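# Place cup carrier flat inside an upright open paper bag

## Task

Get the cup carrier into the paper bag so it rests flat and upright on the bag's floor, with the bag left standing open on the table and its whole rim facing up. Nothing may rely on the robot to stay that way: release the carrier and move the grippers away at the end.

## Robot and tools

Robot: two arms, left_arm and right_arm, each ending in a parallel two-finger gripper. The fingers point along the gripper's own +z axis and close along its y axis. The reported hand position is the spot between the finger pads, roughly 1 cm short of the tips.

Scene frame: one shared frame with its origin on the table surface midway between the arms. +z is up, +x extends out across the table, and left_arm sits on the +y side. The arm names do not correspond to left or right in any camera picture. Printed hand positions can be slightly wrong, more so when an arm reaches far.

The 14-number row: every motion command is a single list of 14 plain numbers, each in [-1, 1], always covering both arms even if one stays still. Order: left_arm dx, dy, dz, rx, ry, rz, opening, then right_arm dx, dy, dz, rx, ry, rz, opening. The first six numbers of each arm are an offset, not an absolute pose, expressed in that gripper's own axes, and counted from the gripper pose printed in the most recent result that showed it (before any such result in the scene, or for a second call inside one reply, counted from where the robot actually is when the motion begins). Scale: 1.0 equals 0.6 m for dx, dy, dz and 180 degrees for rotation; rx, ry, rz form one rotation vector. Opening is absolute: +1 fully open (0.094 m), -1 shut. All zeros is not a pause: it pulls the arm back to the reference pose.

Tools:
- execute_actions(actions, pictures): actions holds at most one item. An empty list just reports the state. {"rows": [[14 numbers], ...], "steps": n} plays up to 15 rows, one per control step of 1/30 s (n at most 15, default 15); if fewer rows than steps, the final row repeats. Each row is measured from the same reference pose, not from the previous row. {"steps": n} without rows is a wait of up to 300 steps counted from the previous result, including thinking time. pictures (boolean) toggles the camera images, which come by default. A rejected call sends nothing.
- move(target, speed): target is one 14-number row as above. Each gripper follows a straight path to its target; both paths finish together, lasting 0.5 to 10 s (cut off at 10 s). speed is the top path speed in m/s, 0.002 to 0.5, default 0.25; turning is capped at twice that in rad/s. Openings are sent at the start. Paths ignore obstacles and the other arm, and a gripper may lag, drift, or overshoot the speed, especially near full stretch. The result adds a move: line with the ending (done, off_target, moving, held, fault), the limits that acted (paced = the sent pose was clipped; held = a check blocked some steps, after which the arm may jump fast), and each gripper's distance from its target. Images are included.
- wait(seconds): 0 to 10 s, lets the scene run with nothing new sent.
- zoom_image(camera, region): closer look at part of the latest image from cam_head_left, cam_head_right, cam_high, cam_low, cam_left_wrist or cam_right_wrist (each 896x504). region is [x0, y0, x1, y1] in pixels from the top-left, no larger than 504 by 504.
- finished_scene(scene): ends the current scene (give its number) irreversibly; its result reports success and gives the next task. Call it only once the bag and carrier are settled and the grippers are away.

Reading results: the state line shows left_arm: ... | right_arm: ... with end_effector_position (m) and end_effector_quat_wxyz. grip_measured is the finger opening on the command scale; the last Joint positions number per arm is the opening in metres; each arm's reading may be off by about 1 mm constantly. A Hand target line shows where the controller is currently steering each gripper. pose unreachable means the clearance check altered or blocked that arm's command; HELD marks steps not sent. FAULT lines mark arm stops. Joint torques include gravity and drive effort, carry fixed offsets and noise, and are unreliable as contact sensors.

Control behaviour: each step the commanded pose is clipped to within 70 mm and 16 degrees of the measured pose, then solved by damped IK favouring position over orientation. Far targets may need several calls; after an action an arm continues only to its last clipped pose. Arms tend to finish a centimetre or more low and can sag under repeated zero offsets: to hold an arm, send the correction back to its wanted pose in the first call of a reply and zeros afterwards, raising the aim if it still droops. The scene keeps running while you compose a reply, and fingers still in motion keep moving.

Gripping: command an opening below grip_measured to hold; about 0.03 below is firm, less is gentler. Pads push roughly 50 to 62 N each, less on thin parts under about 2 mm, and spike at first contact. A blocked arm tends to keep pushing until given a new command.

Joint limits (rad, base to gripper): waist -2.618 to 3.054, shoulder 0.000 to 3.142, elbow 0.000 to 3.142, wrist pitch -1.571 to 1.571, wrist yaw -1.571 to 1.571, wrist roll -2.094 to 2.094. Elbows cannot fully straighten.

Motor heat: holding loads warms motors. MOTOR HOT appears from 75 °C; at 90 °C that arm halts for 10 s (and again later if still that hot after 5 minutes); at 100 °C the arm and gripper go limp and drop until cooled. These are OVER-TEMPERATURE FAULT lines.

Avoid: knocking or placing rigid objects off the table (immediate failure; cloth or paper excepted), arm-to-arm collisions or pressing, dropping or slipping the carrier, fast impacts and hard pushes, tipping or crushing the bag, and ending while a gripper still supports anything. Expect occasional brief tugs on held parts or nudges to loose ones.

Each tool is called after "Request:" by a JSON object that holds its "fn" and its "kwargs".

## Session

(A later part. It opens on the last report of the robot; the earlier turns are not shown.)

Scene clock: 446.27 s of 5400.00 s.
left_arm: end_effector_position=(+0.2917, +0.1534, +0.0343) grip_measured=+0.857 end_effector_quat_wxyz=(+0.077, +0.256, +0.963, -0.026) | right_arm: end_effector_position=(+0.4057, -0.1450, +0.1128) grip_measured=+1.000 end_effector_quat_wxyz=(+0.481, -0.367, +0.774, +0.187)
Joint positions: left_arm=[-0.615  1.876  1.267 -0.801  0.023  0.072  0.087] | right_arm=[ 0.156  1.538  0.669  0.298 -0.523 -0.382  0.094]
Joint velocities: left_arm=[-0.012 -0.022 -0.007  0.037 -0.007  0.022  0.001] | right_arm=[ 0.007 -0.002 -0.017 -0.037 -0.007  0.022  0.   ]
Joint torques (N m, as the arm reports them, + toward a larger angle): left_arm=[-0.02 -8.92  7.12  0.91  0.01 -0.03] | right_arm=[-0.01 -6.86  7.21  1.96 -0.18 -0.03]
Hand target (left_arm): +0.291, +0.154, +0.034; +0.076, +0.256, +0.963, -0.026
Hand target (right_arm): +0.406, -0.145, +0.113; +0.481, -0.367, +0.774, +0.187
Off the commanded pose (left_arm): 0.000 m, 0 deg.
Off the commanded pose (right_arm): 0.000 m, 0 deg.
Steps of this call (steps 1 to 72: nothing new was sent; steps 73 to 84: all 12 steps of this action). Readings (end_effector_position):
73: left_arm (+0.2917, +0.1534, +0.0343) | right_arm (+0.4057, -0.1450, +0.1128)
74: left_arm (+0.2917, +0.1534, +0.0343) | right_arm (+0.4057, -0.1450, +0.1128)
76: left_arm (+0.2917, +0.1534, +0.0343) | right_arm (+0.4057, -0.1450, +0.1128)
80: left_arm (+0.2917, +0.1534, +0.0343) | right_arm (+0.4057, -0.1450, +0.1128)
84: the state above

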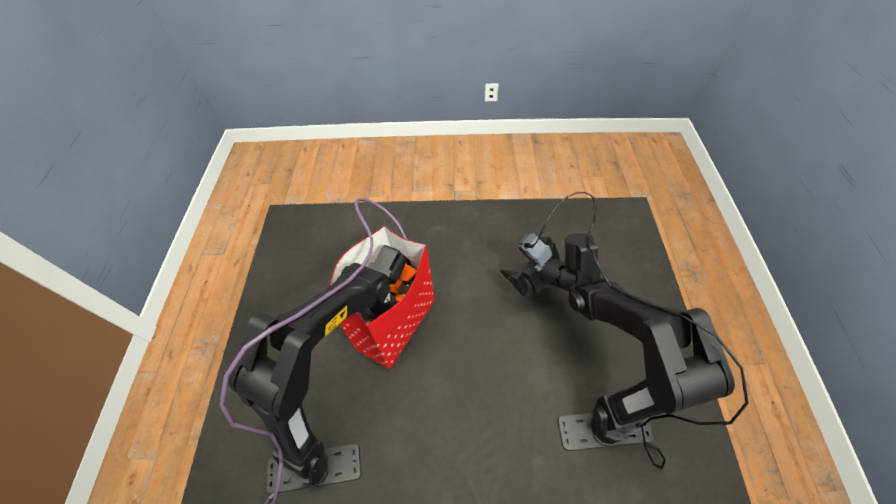

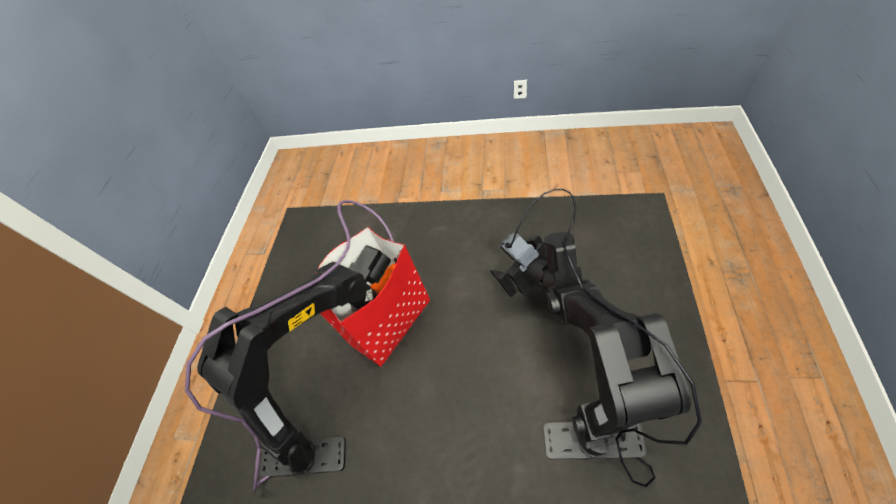

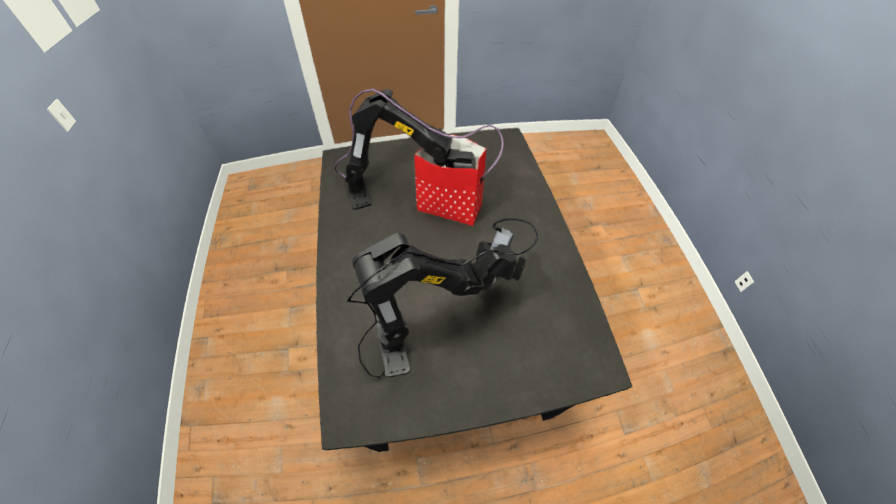

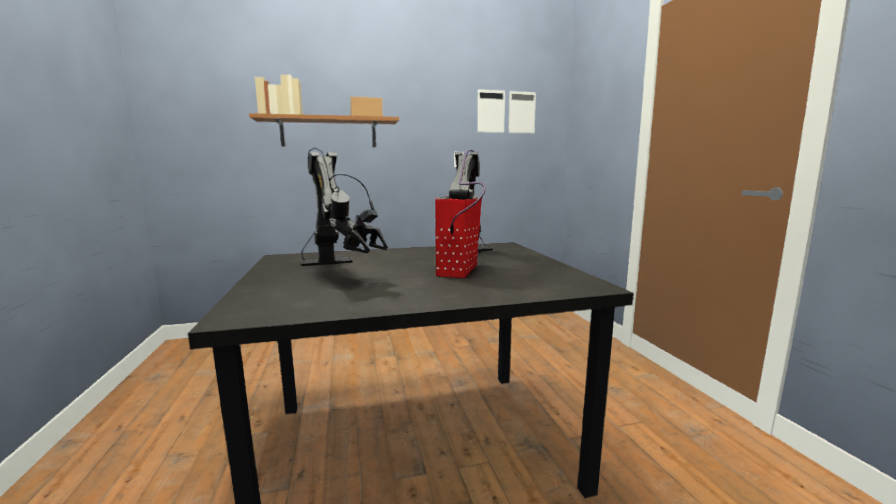

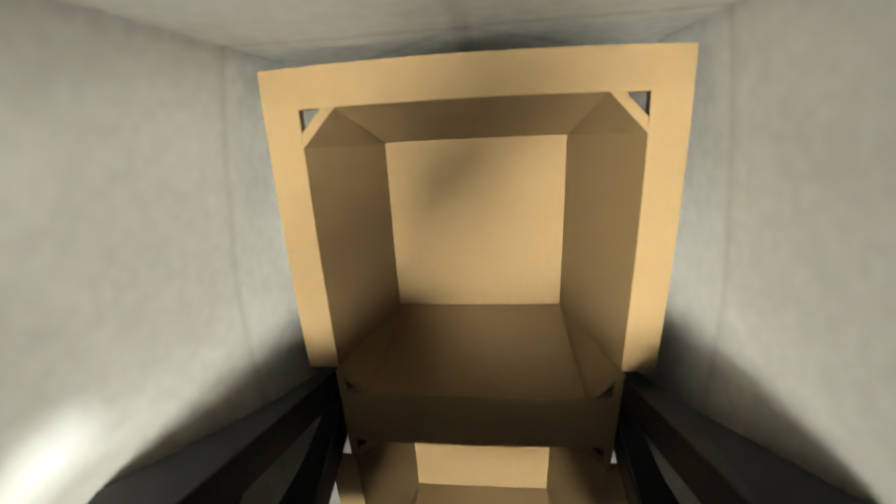

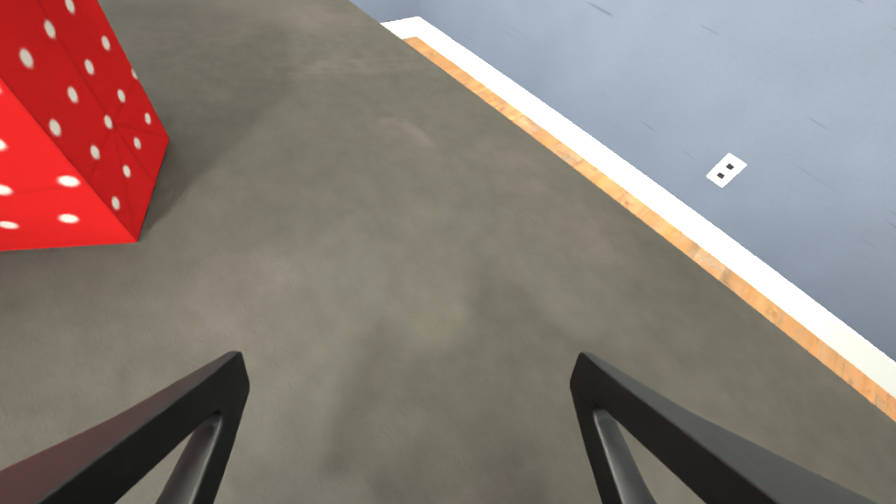

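Request:
{"fn": "move", "kwargs": {"target": [0,0,-0.095,0,-0.015,0,0.86,0,0,0,0,0,0,1.0], "speed": 0.05}}

Scene clock: 450.60 s of 5400.00 s.
left_arm: end_effector_position=(+0.2769, +0.1604, +0.0746) grip_measured=+0.857 end_effector_quat_wxyz=(+0.079, +0.256, +0.963, -0.027) | right_arm: end_effector_position=(+0.4057, -0.1450, +0.1128) grip_measured=+1.000 end_effector_quat_wxyz=(+0.481, -0.367, +0.774, +0.187)
Joint positions: left_arm=[-0.615  1.768  1.296 -0.934  0.023  0.072  0.087] | right_arm=[ 0.156  1.538  0.669  0.298 -0.523 -0.382  0.094]
Joint velocities: left_arm=[0.002 0.017 0.012 0.007 0.051 0.007 0.   ] | right_arm=[ 0.017 -0.002 -0.017 -0.066  0.022  0.066  0.   ]
Joint torques (N m, as the arm reports them, + toward a larger angle): left_arm=[ 0.3  -9.8   9.94  0.85  0.05  0.01] | right_arm=[-0.04 -6.82  7.29  1.95 -0.16 -0.01]
Hand target (left_arm): +0.284, +0.158, +0.090; +0.099, +0.255, +0.961, -0.032
Hand target (right_arm): +0.406, -0.145, +0.113; +0.481, -0.367, +0.774, +0.187
Off the commanded pose (left_arm): 0.018 m, 2 deg.
Off the commanded pose (right_arm): 0.000 m, 0 deg.
move: off_target (left_arm)

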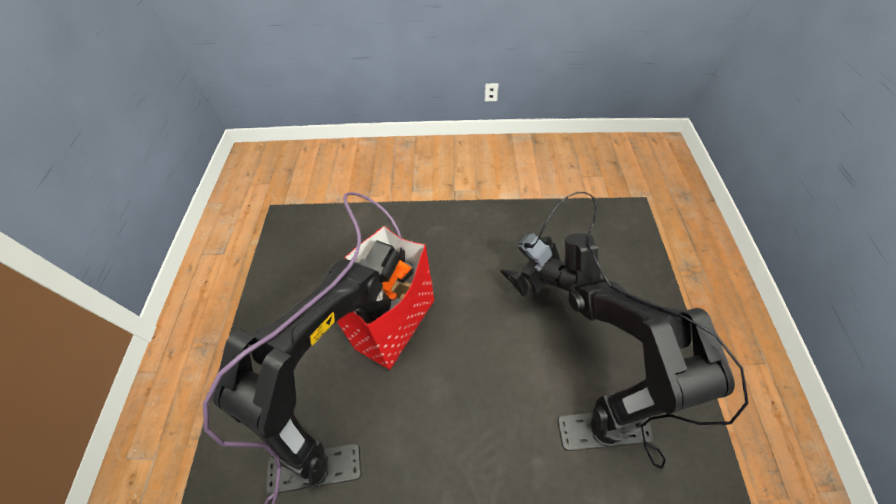

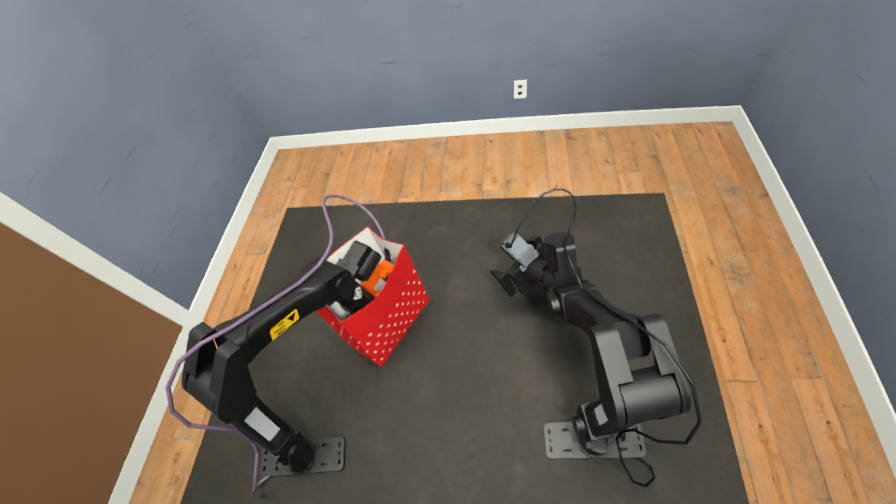

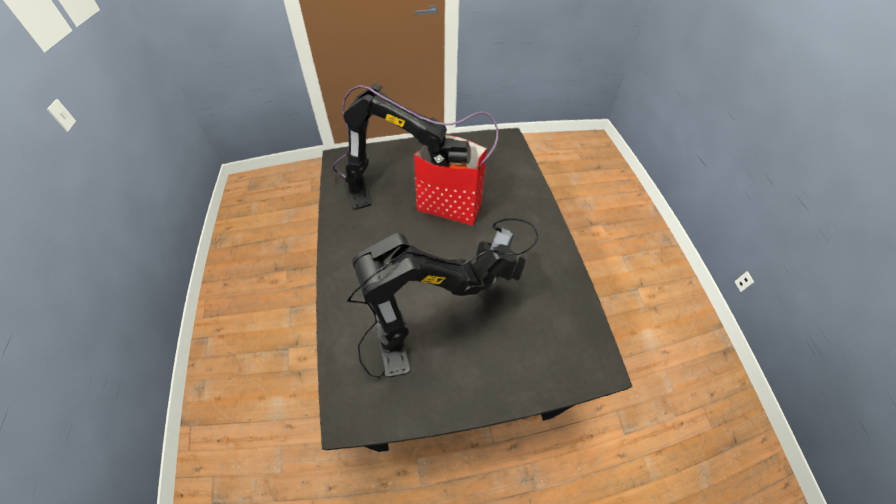

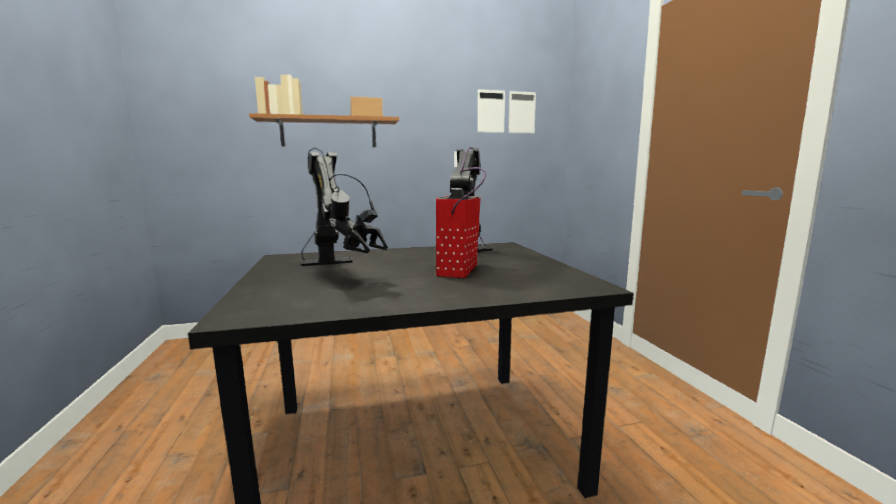

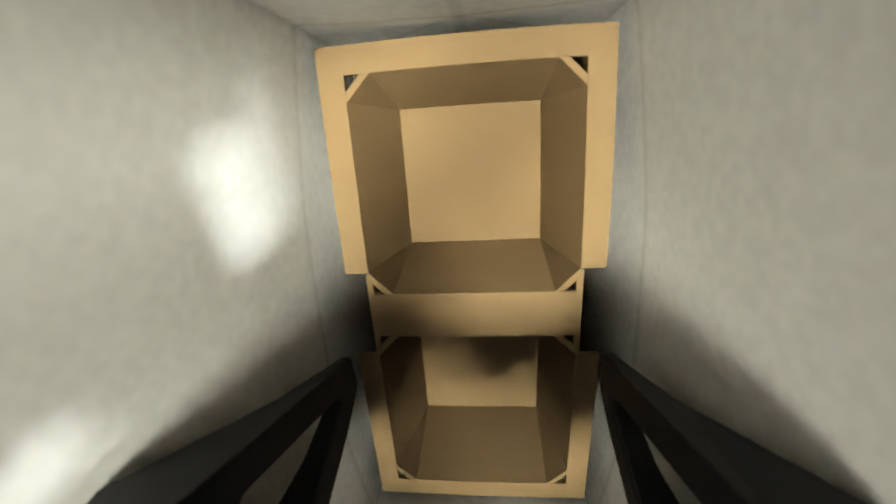

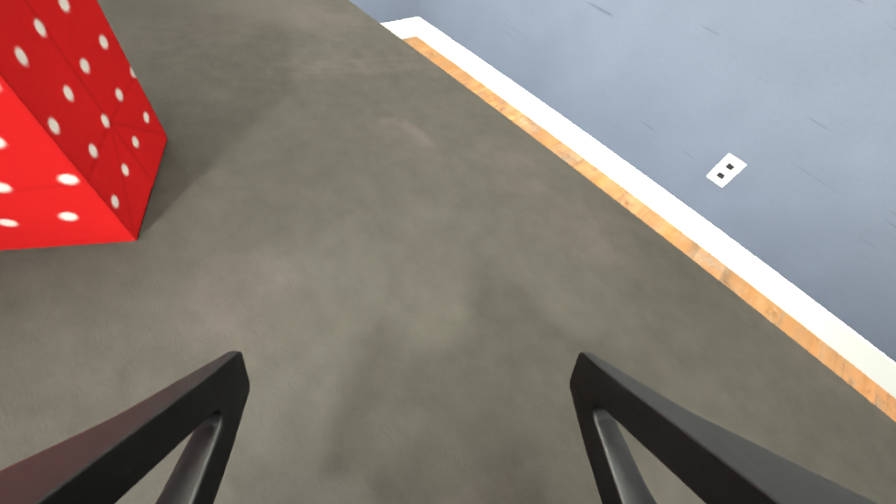

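Request:
{"fn": "move", "kwargs": {"target": [-0.0937,-0.002,-0.4235,0,-0.117,0,0.2,0,0,0,0,0,0,1.0], "speed": 0.12}}

Scene clock: 462.30 s of 5400.00 s.
left_arm: end_effector_position=(+0.2898, +0.1504, +0.3283) grip_measured=+0.203 end_effector_quat_wxyz=(+0.245, +0.253, +0.934, -0.068) | right_arm: end_effector_position=(+0.4057, -0.1450, +0.1128) grip_measured=+1.000 end_effector_quat_wxyz=(+0.481, -0.367, +0.774, +0.187)
Joint positions: left_arm=[-0.615  1.729  2.204 -1.533  0.043  0.072  0.057] | right_arm=[ 0.156  1.538  0.669  0.298 -0.523 -0.382  0.094]
Joint velocities: left_arm=[-0.012 -0.002  0.002  0.022 -0.037  0.022  0.   ] | right_arm=[ 0.007 -0.002  0.012 -0.066  0.007 -0.051  0.   ]
Joint torques (N m, as the arm reports them, + toward a larger angle): left_arm=[ 0.79 -6.46  8.99  1.59  0.11 -0.04] | right_arm=[ 0.05 -6.84  7.23  1.95 -0.16 -0.03]
Hand target (left_arm): +0.292, +0.152, +0.336; +0.254, +0.248, +0.932, -0.072
Hand target (right_arm): +0.406, -0.145, +0.113; +0.481, -0.367, +0.774, +0.187
Off the commanded pose (left_arm): 0.008 m, 1 deg.
Off the commanded pose (right_arm): 0.000 m, 0 deg.
After step 90, 5.90 s passed at rest.
move: done

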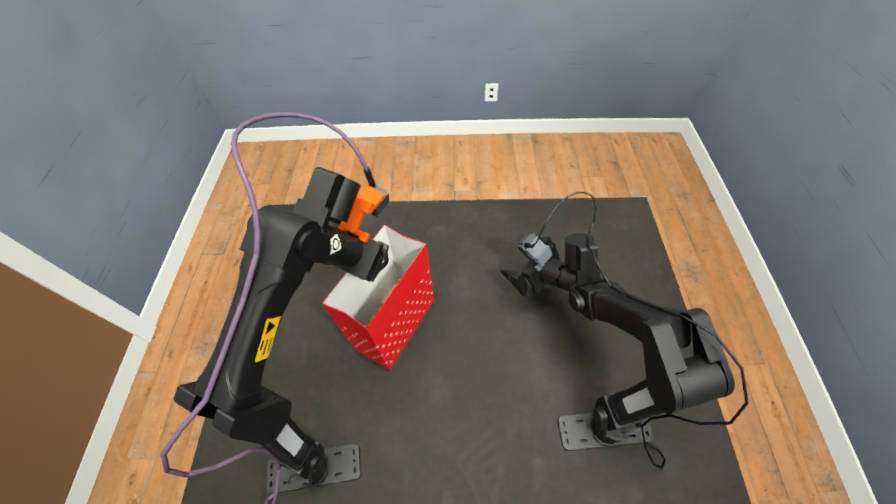

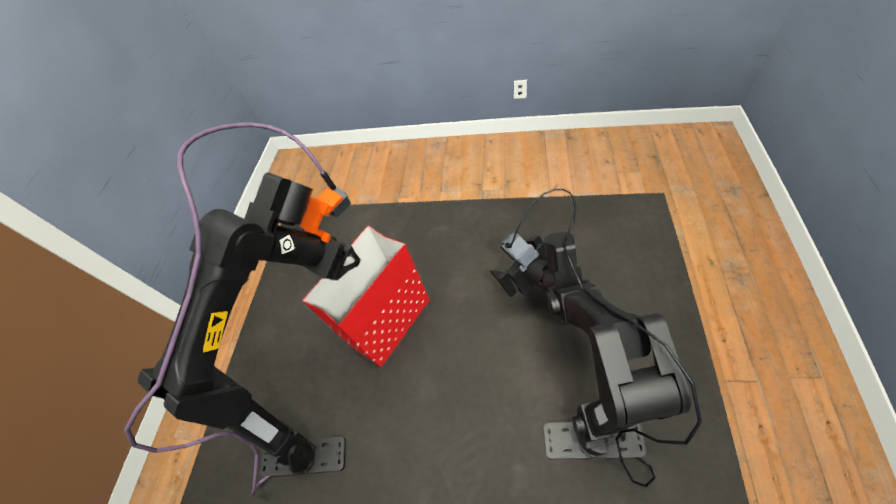

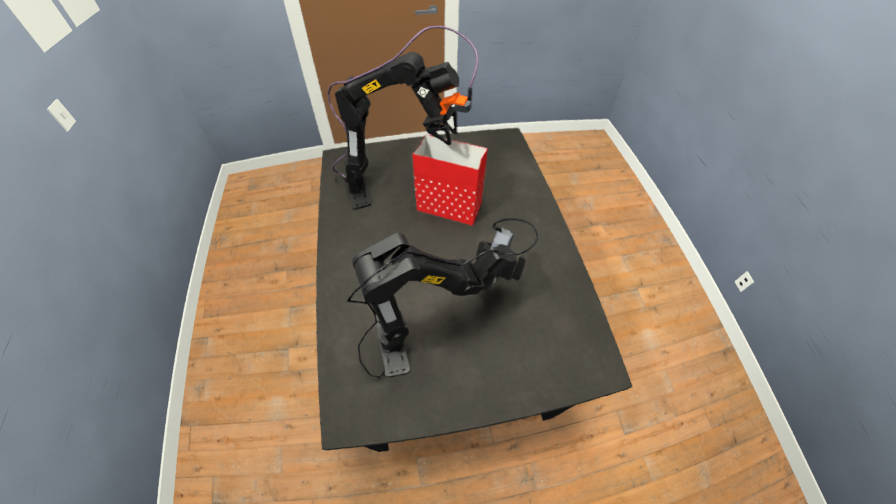

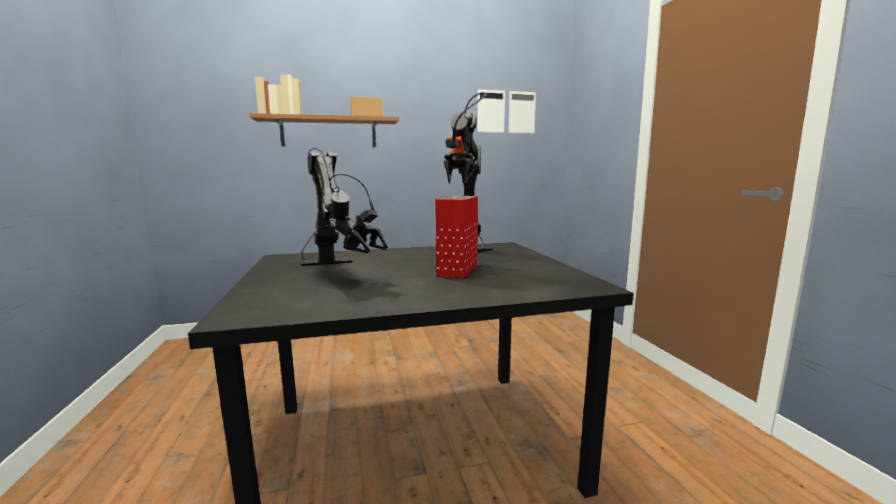

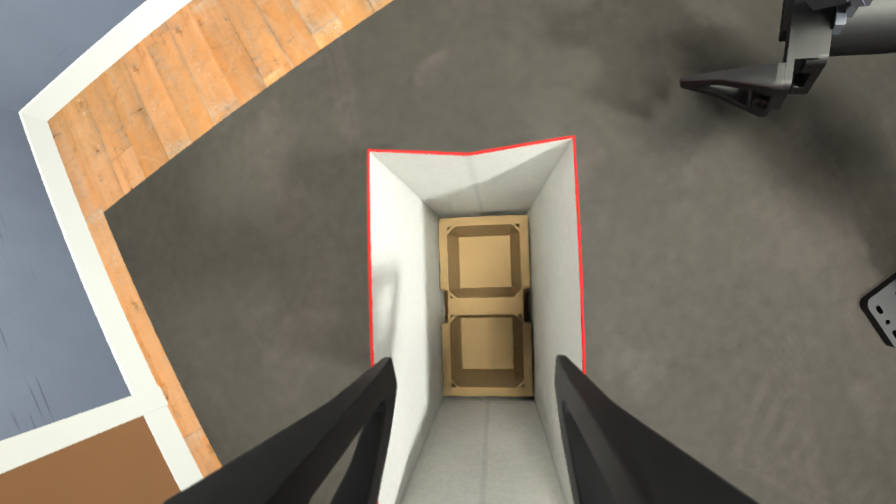

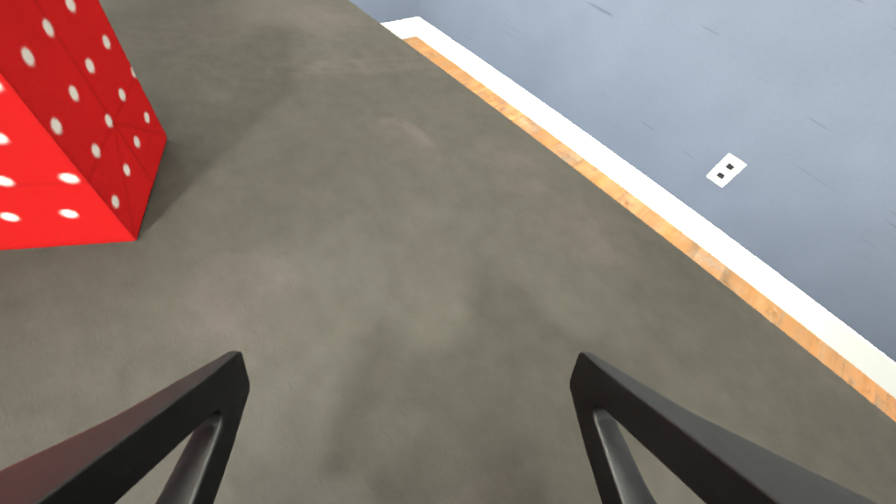

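Request:
{"fn": "move", "kwargs": {"target": [0.104,0.342,-0.0685,-0.0957,0,-0.169,0.2,0,0,0,0,0,0,1.0], "speed": 0.2}}

Scene clock: 468.30 s of 5400.00 s.
left_arm: end_effector_position=(+0.3272, +0.3652, +0.3254) grip_measured=+0.203 end_effector_quat_wxyz=(+0.246, -0.032, +0.969, +0.009) | right_arm: end_effector_position=(+0.4057, -0.1450, +0.1128) grip_measured=+1.000 end_effector_quat_wxyz=(+0.481, -0.367, +0.774, +0.187)
Joint positions: left_arm=[-0.028  1.746  2.22  -1.548  0.035  0.067  0.057] | right_arm=[ 0.156  1.538  0.669  0.298 -0.523 -0.382  0.094]
Joint velocities: left_arm=[ 0.002 -0.012  0.027  0.022  0.022 -0.022 -0.   ] | right_arm=[-0.012 -0.022 -0.002  0.007  0.007  0.022  0.   ]
Joint torques (N m, as the arm reports them, + toward a larger angle): left_arm=[ 0.44 -6.7   8.93  1.54  0.   -0.13] | right_arm=[ 0.05 -6.9   7.25  1.96 -0.16 -0.02]
Hand target (left_arm): +0.328, +0.368, +0.334; +0.258, -0.039, +0.965, +0.010
Hand target (right_arm): +0.406, -0.145, +0.113; +0.481, -0.367, +0.774, +0.187
Off the commanded pose (left_arm): 0.008 m, 1 deg.
Off the commanded pose (right_arm): 0.000 m, 0 deg.
joint sent to its limit (left arm) — the command would take joint 4 (wrist pitch) past its lower limit, so that joint was sent only as far as its limit.
After step 90, 1.10 s passed at rest.
move: done

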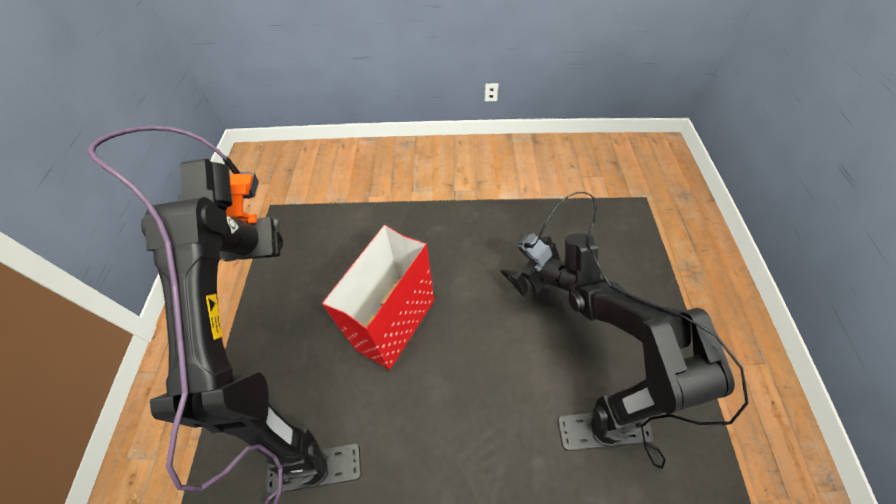

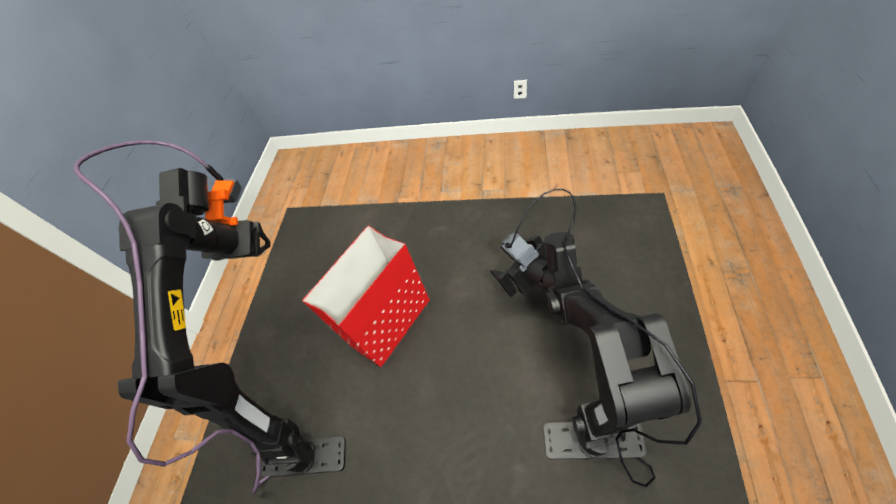

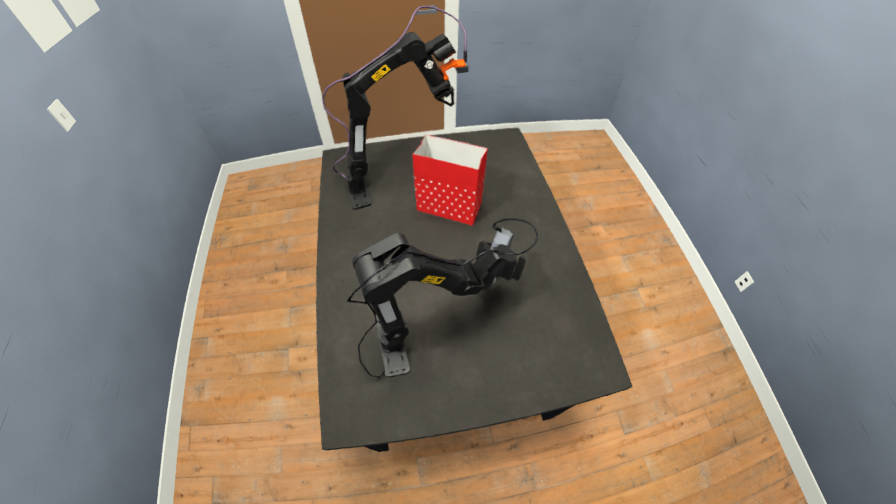

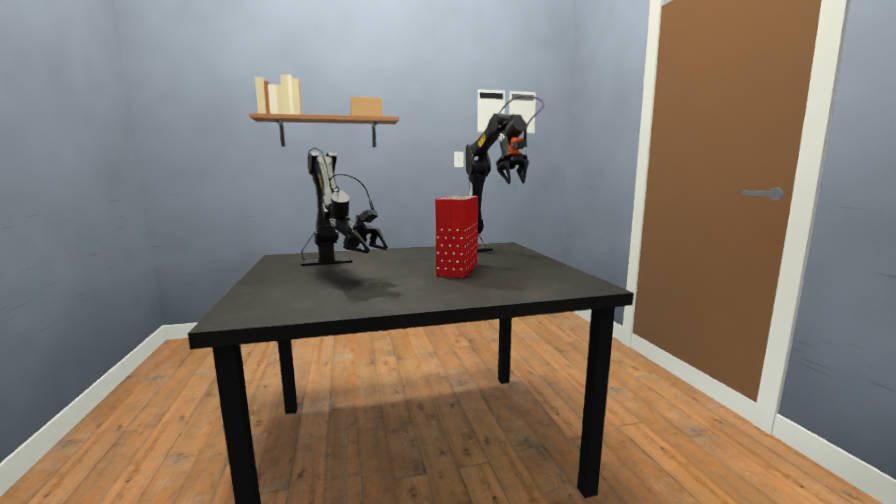

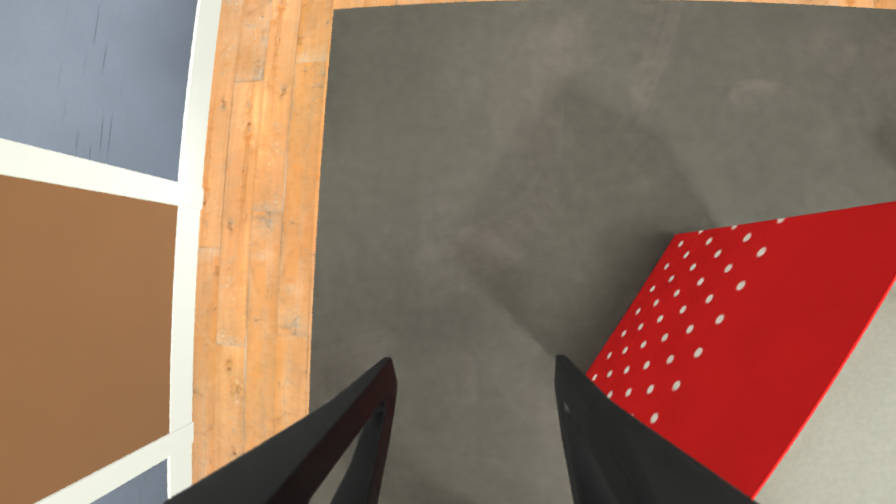

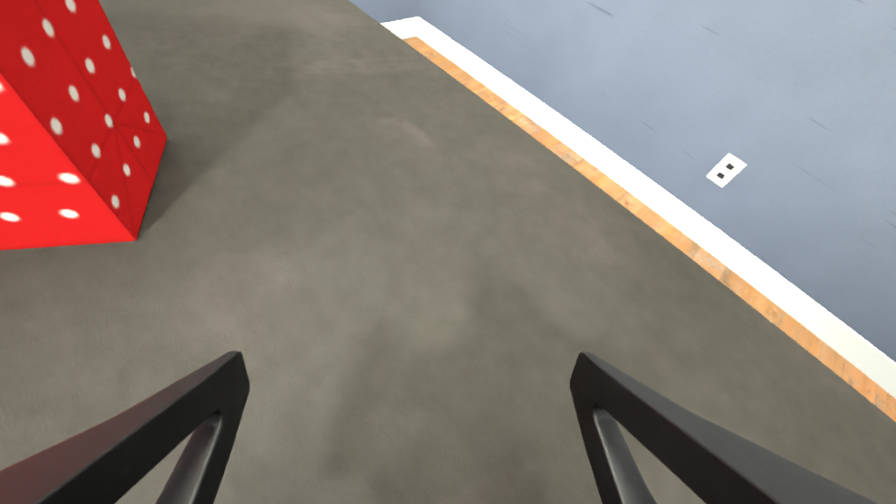

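Request:
{"fn": "finished_scene", "kwargs": {"scene": 2}}

The scene is finished: the task was done.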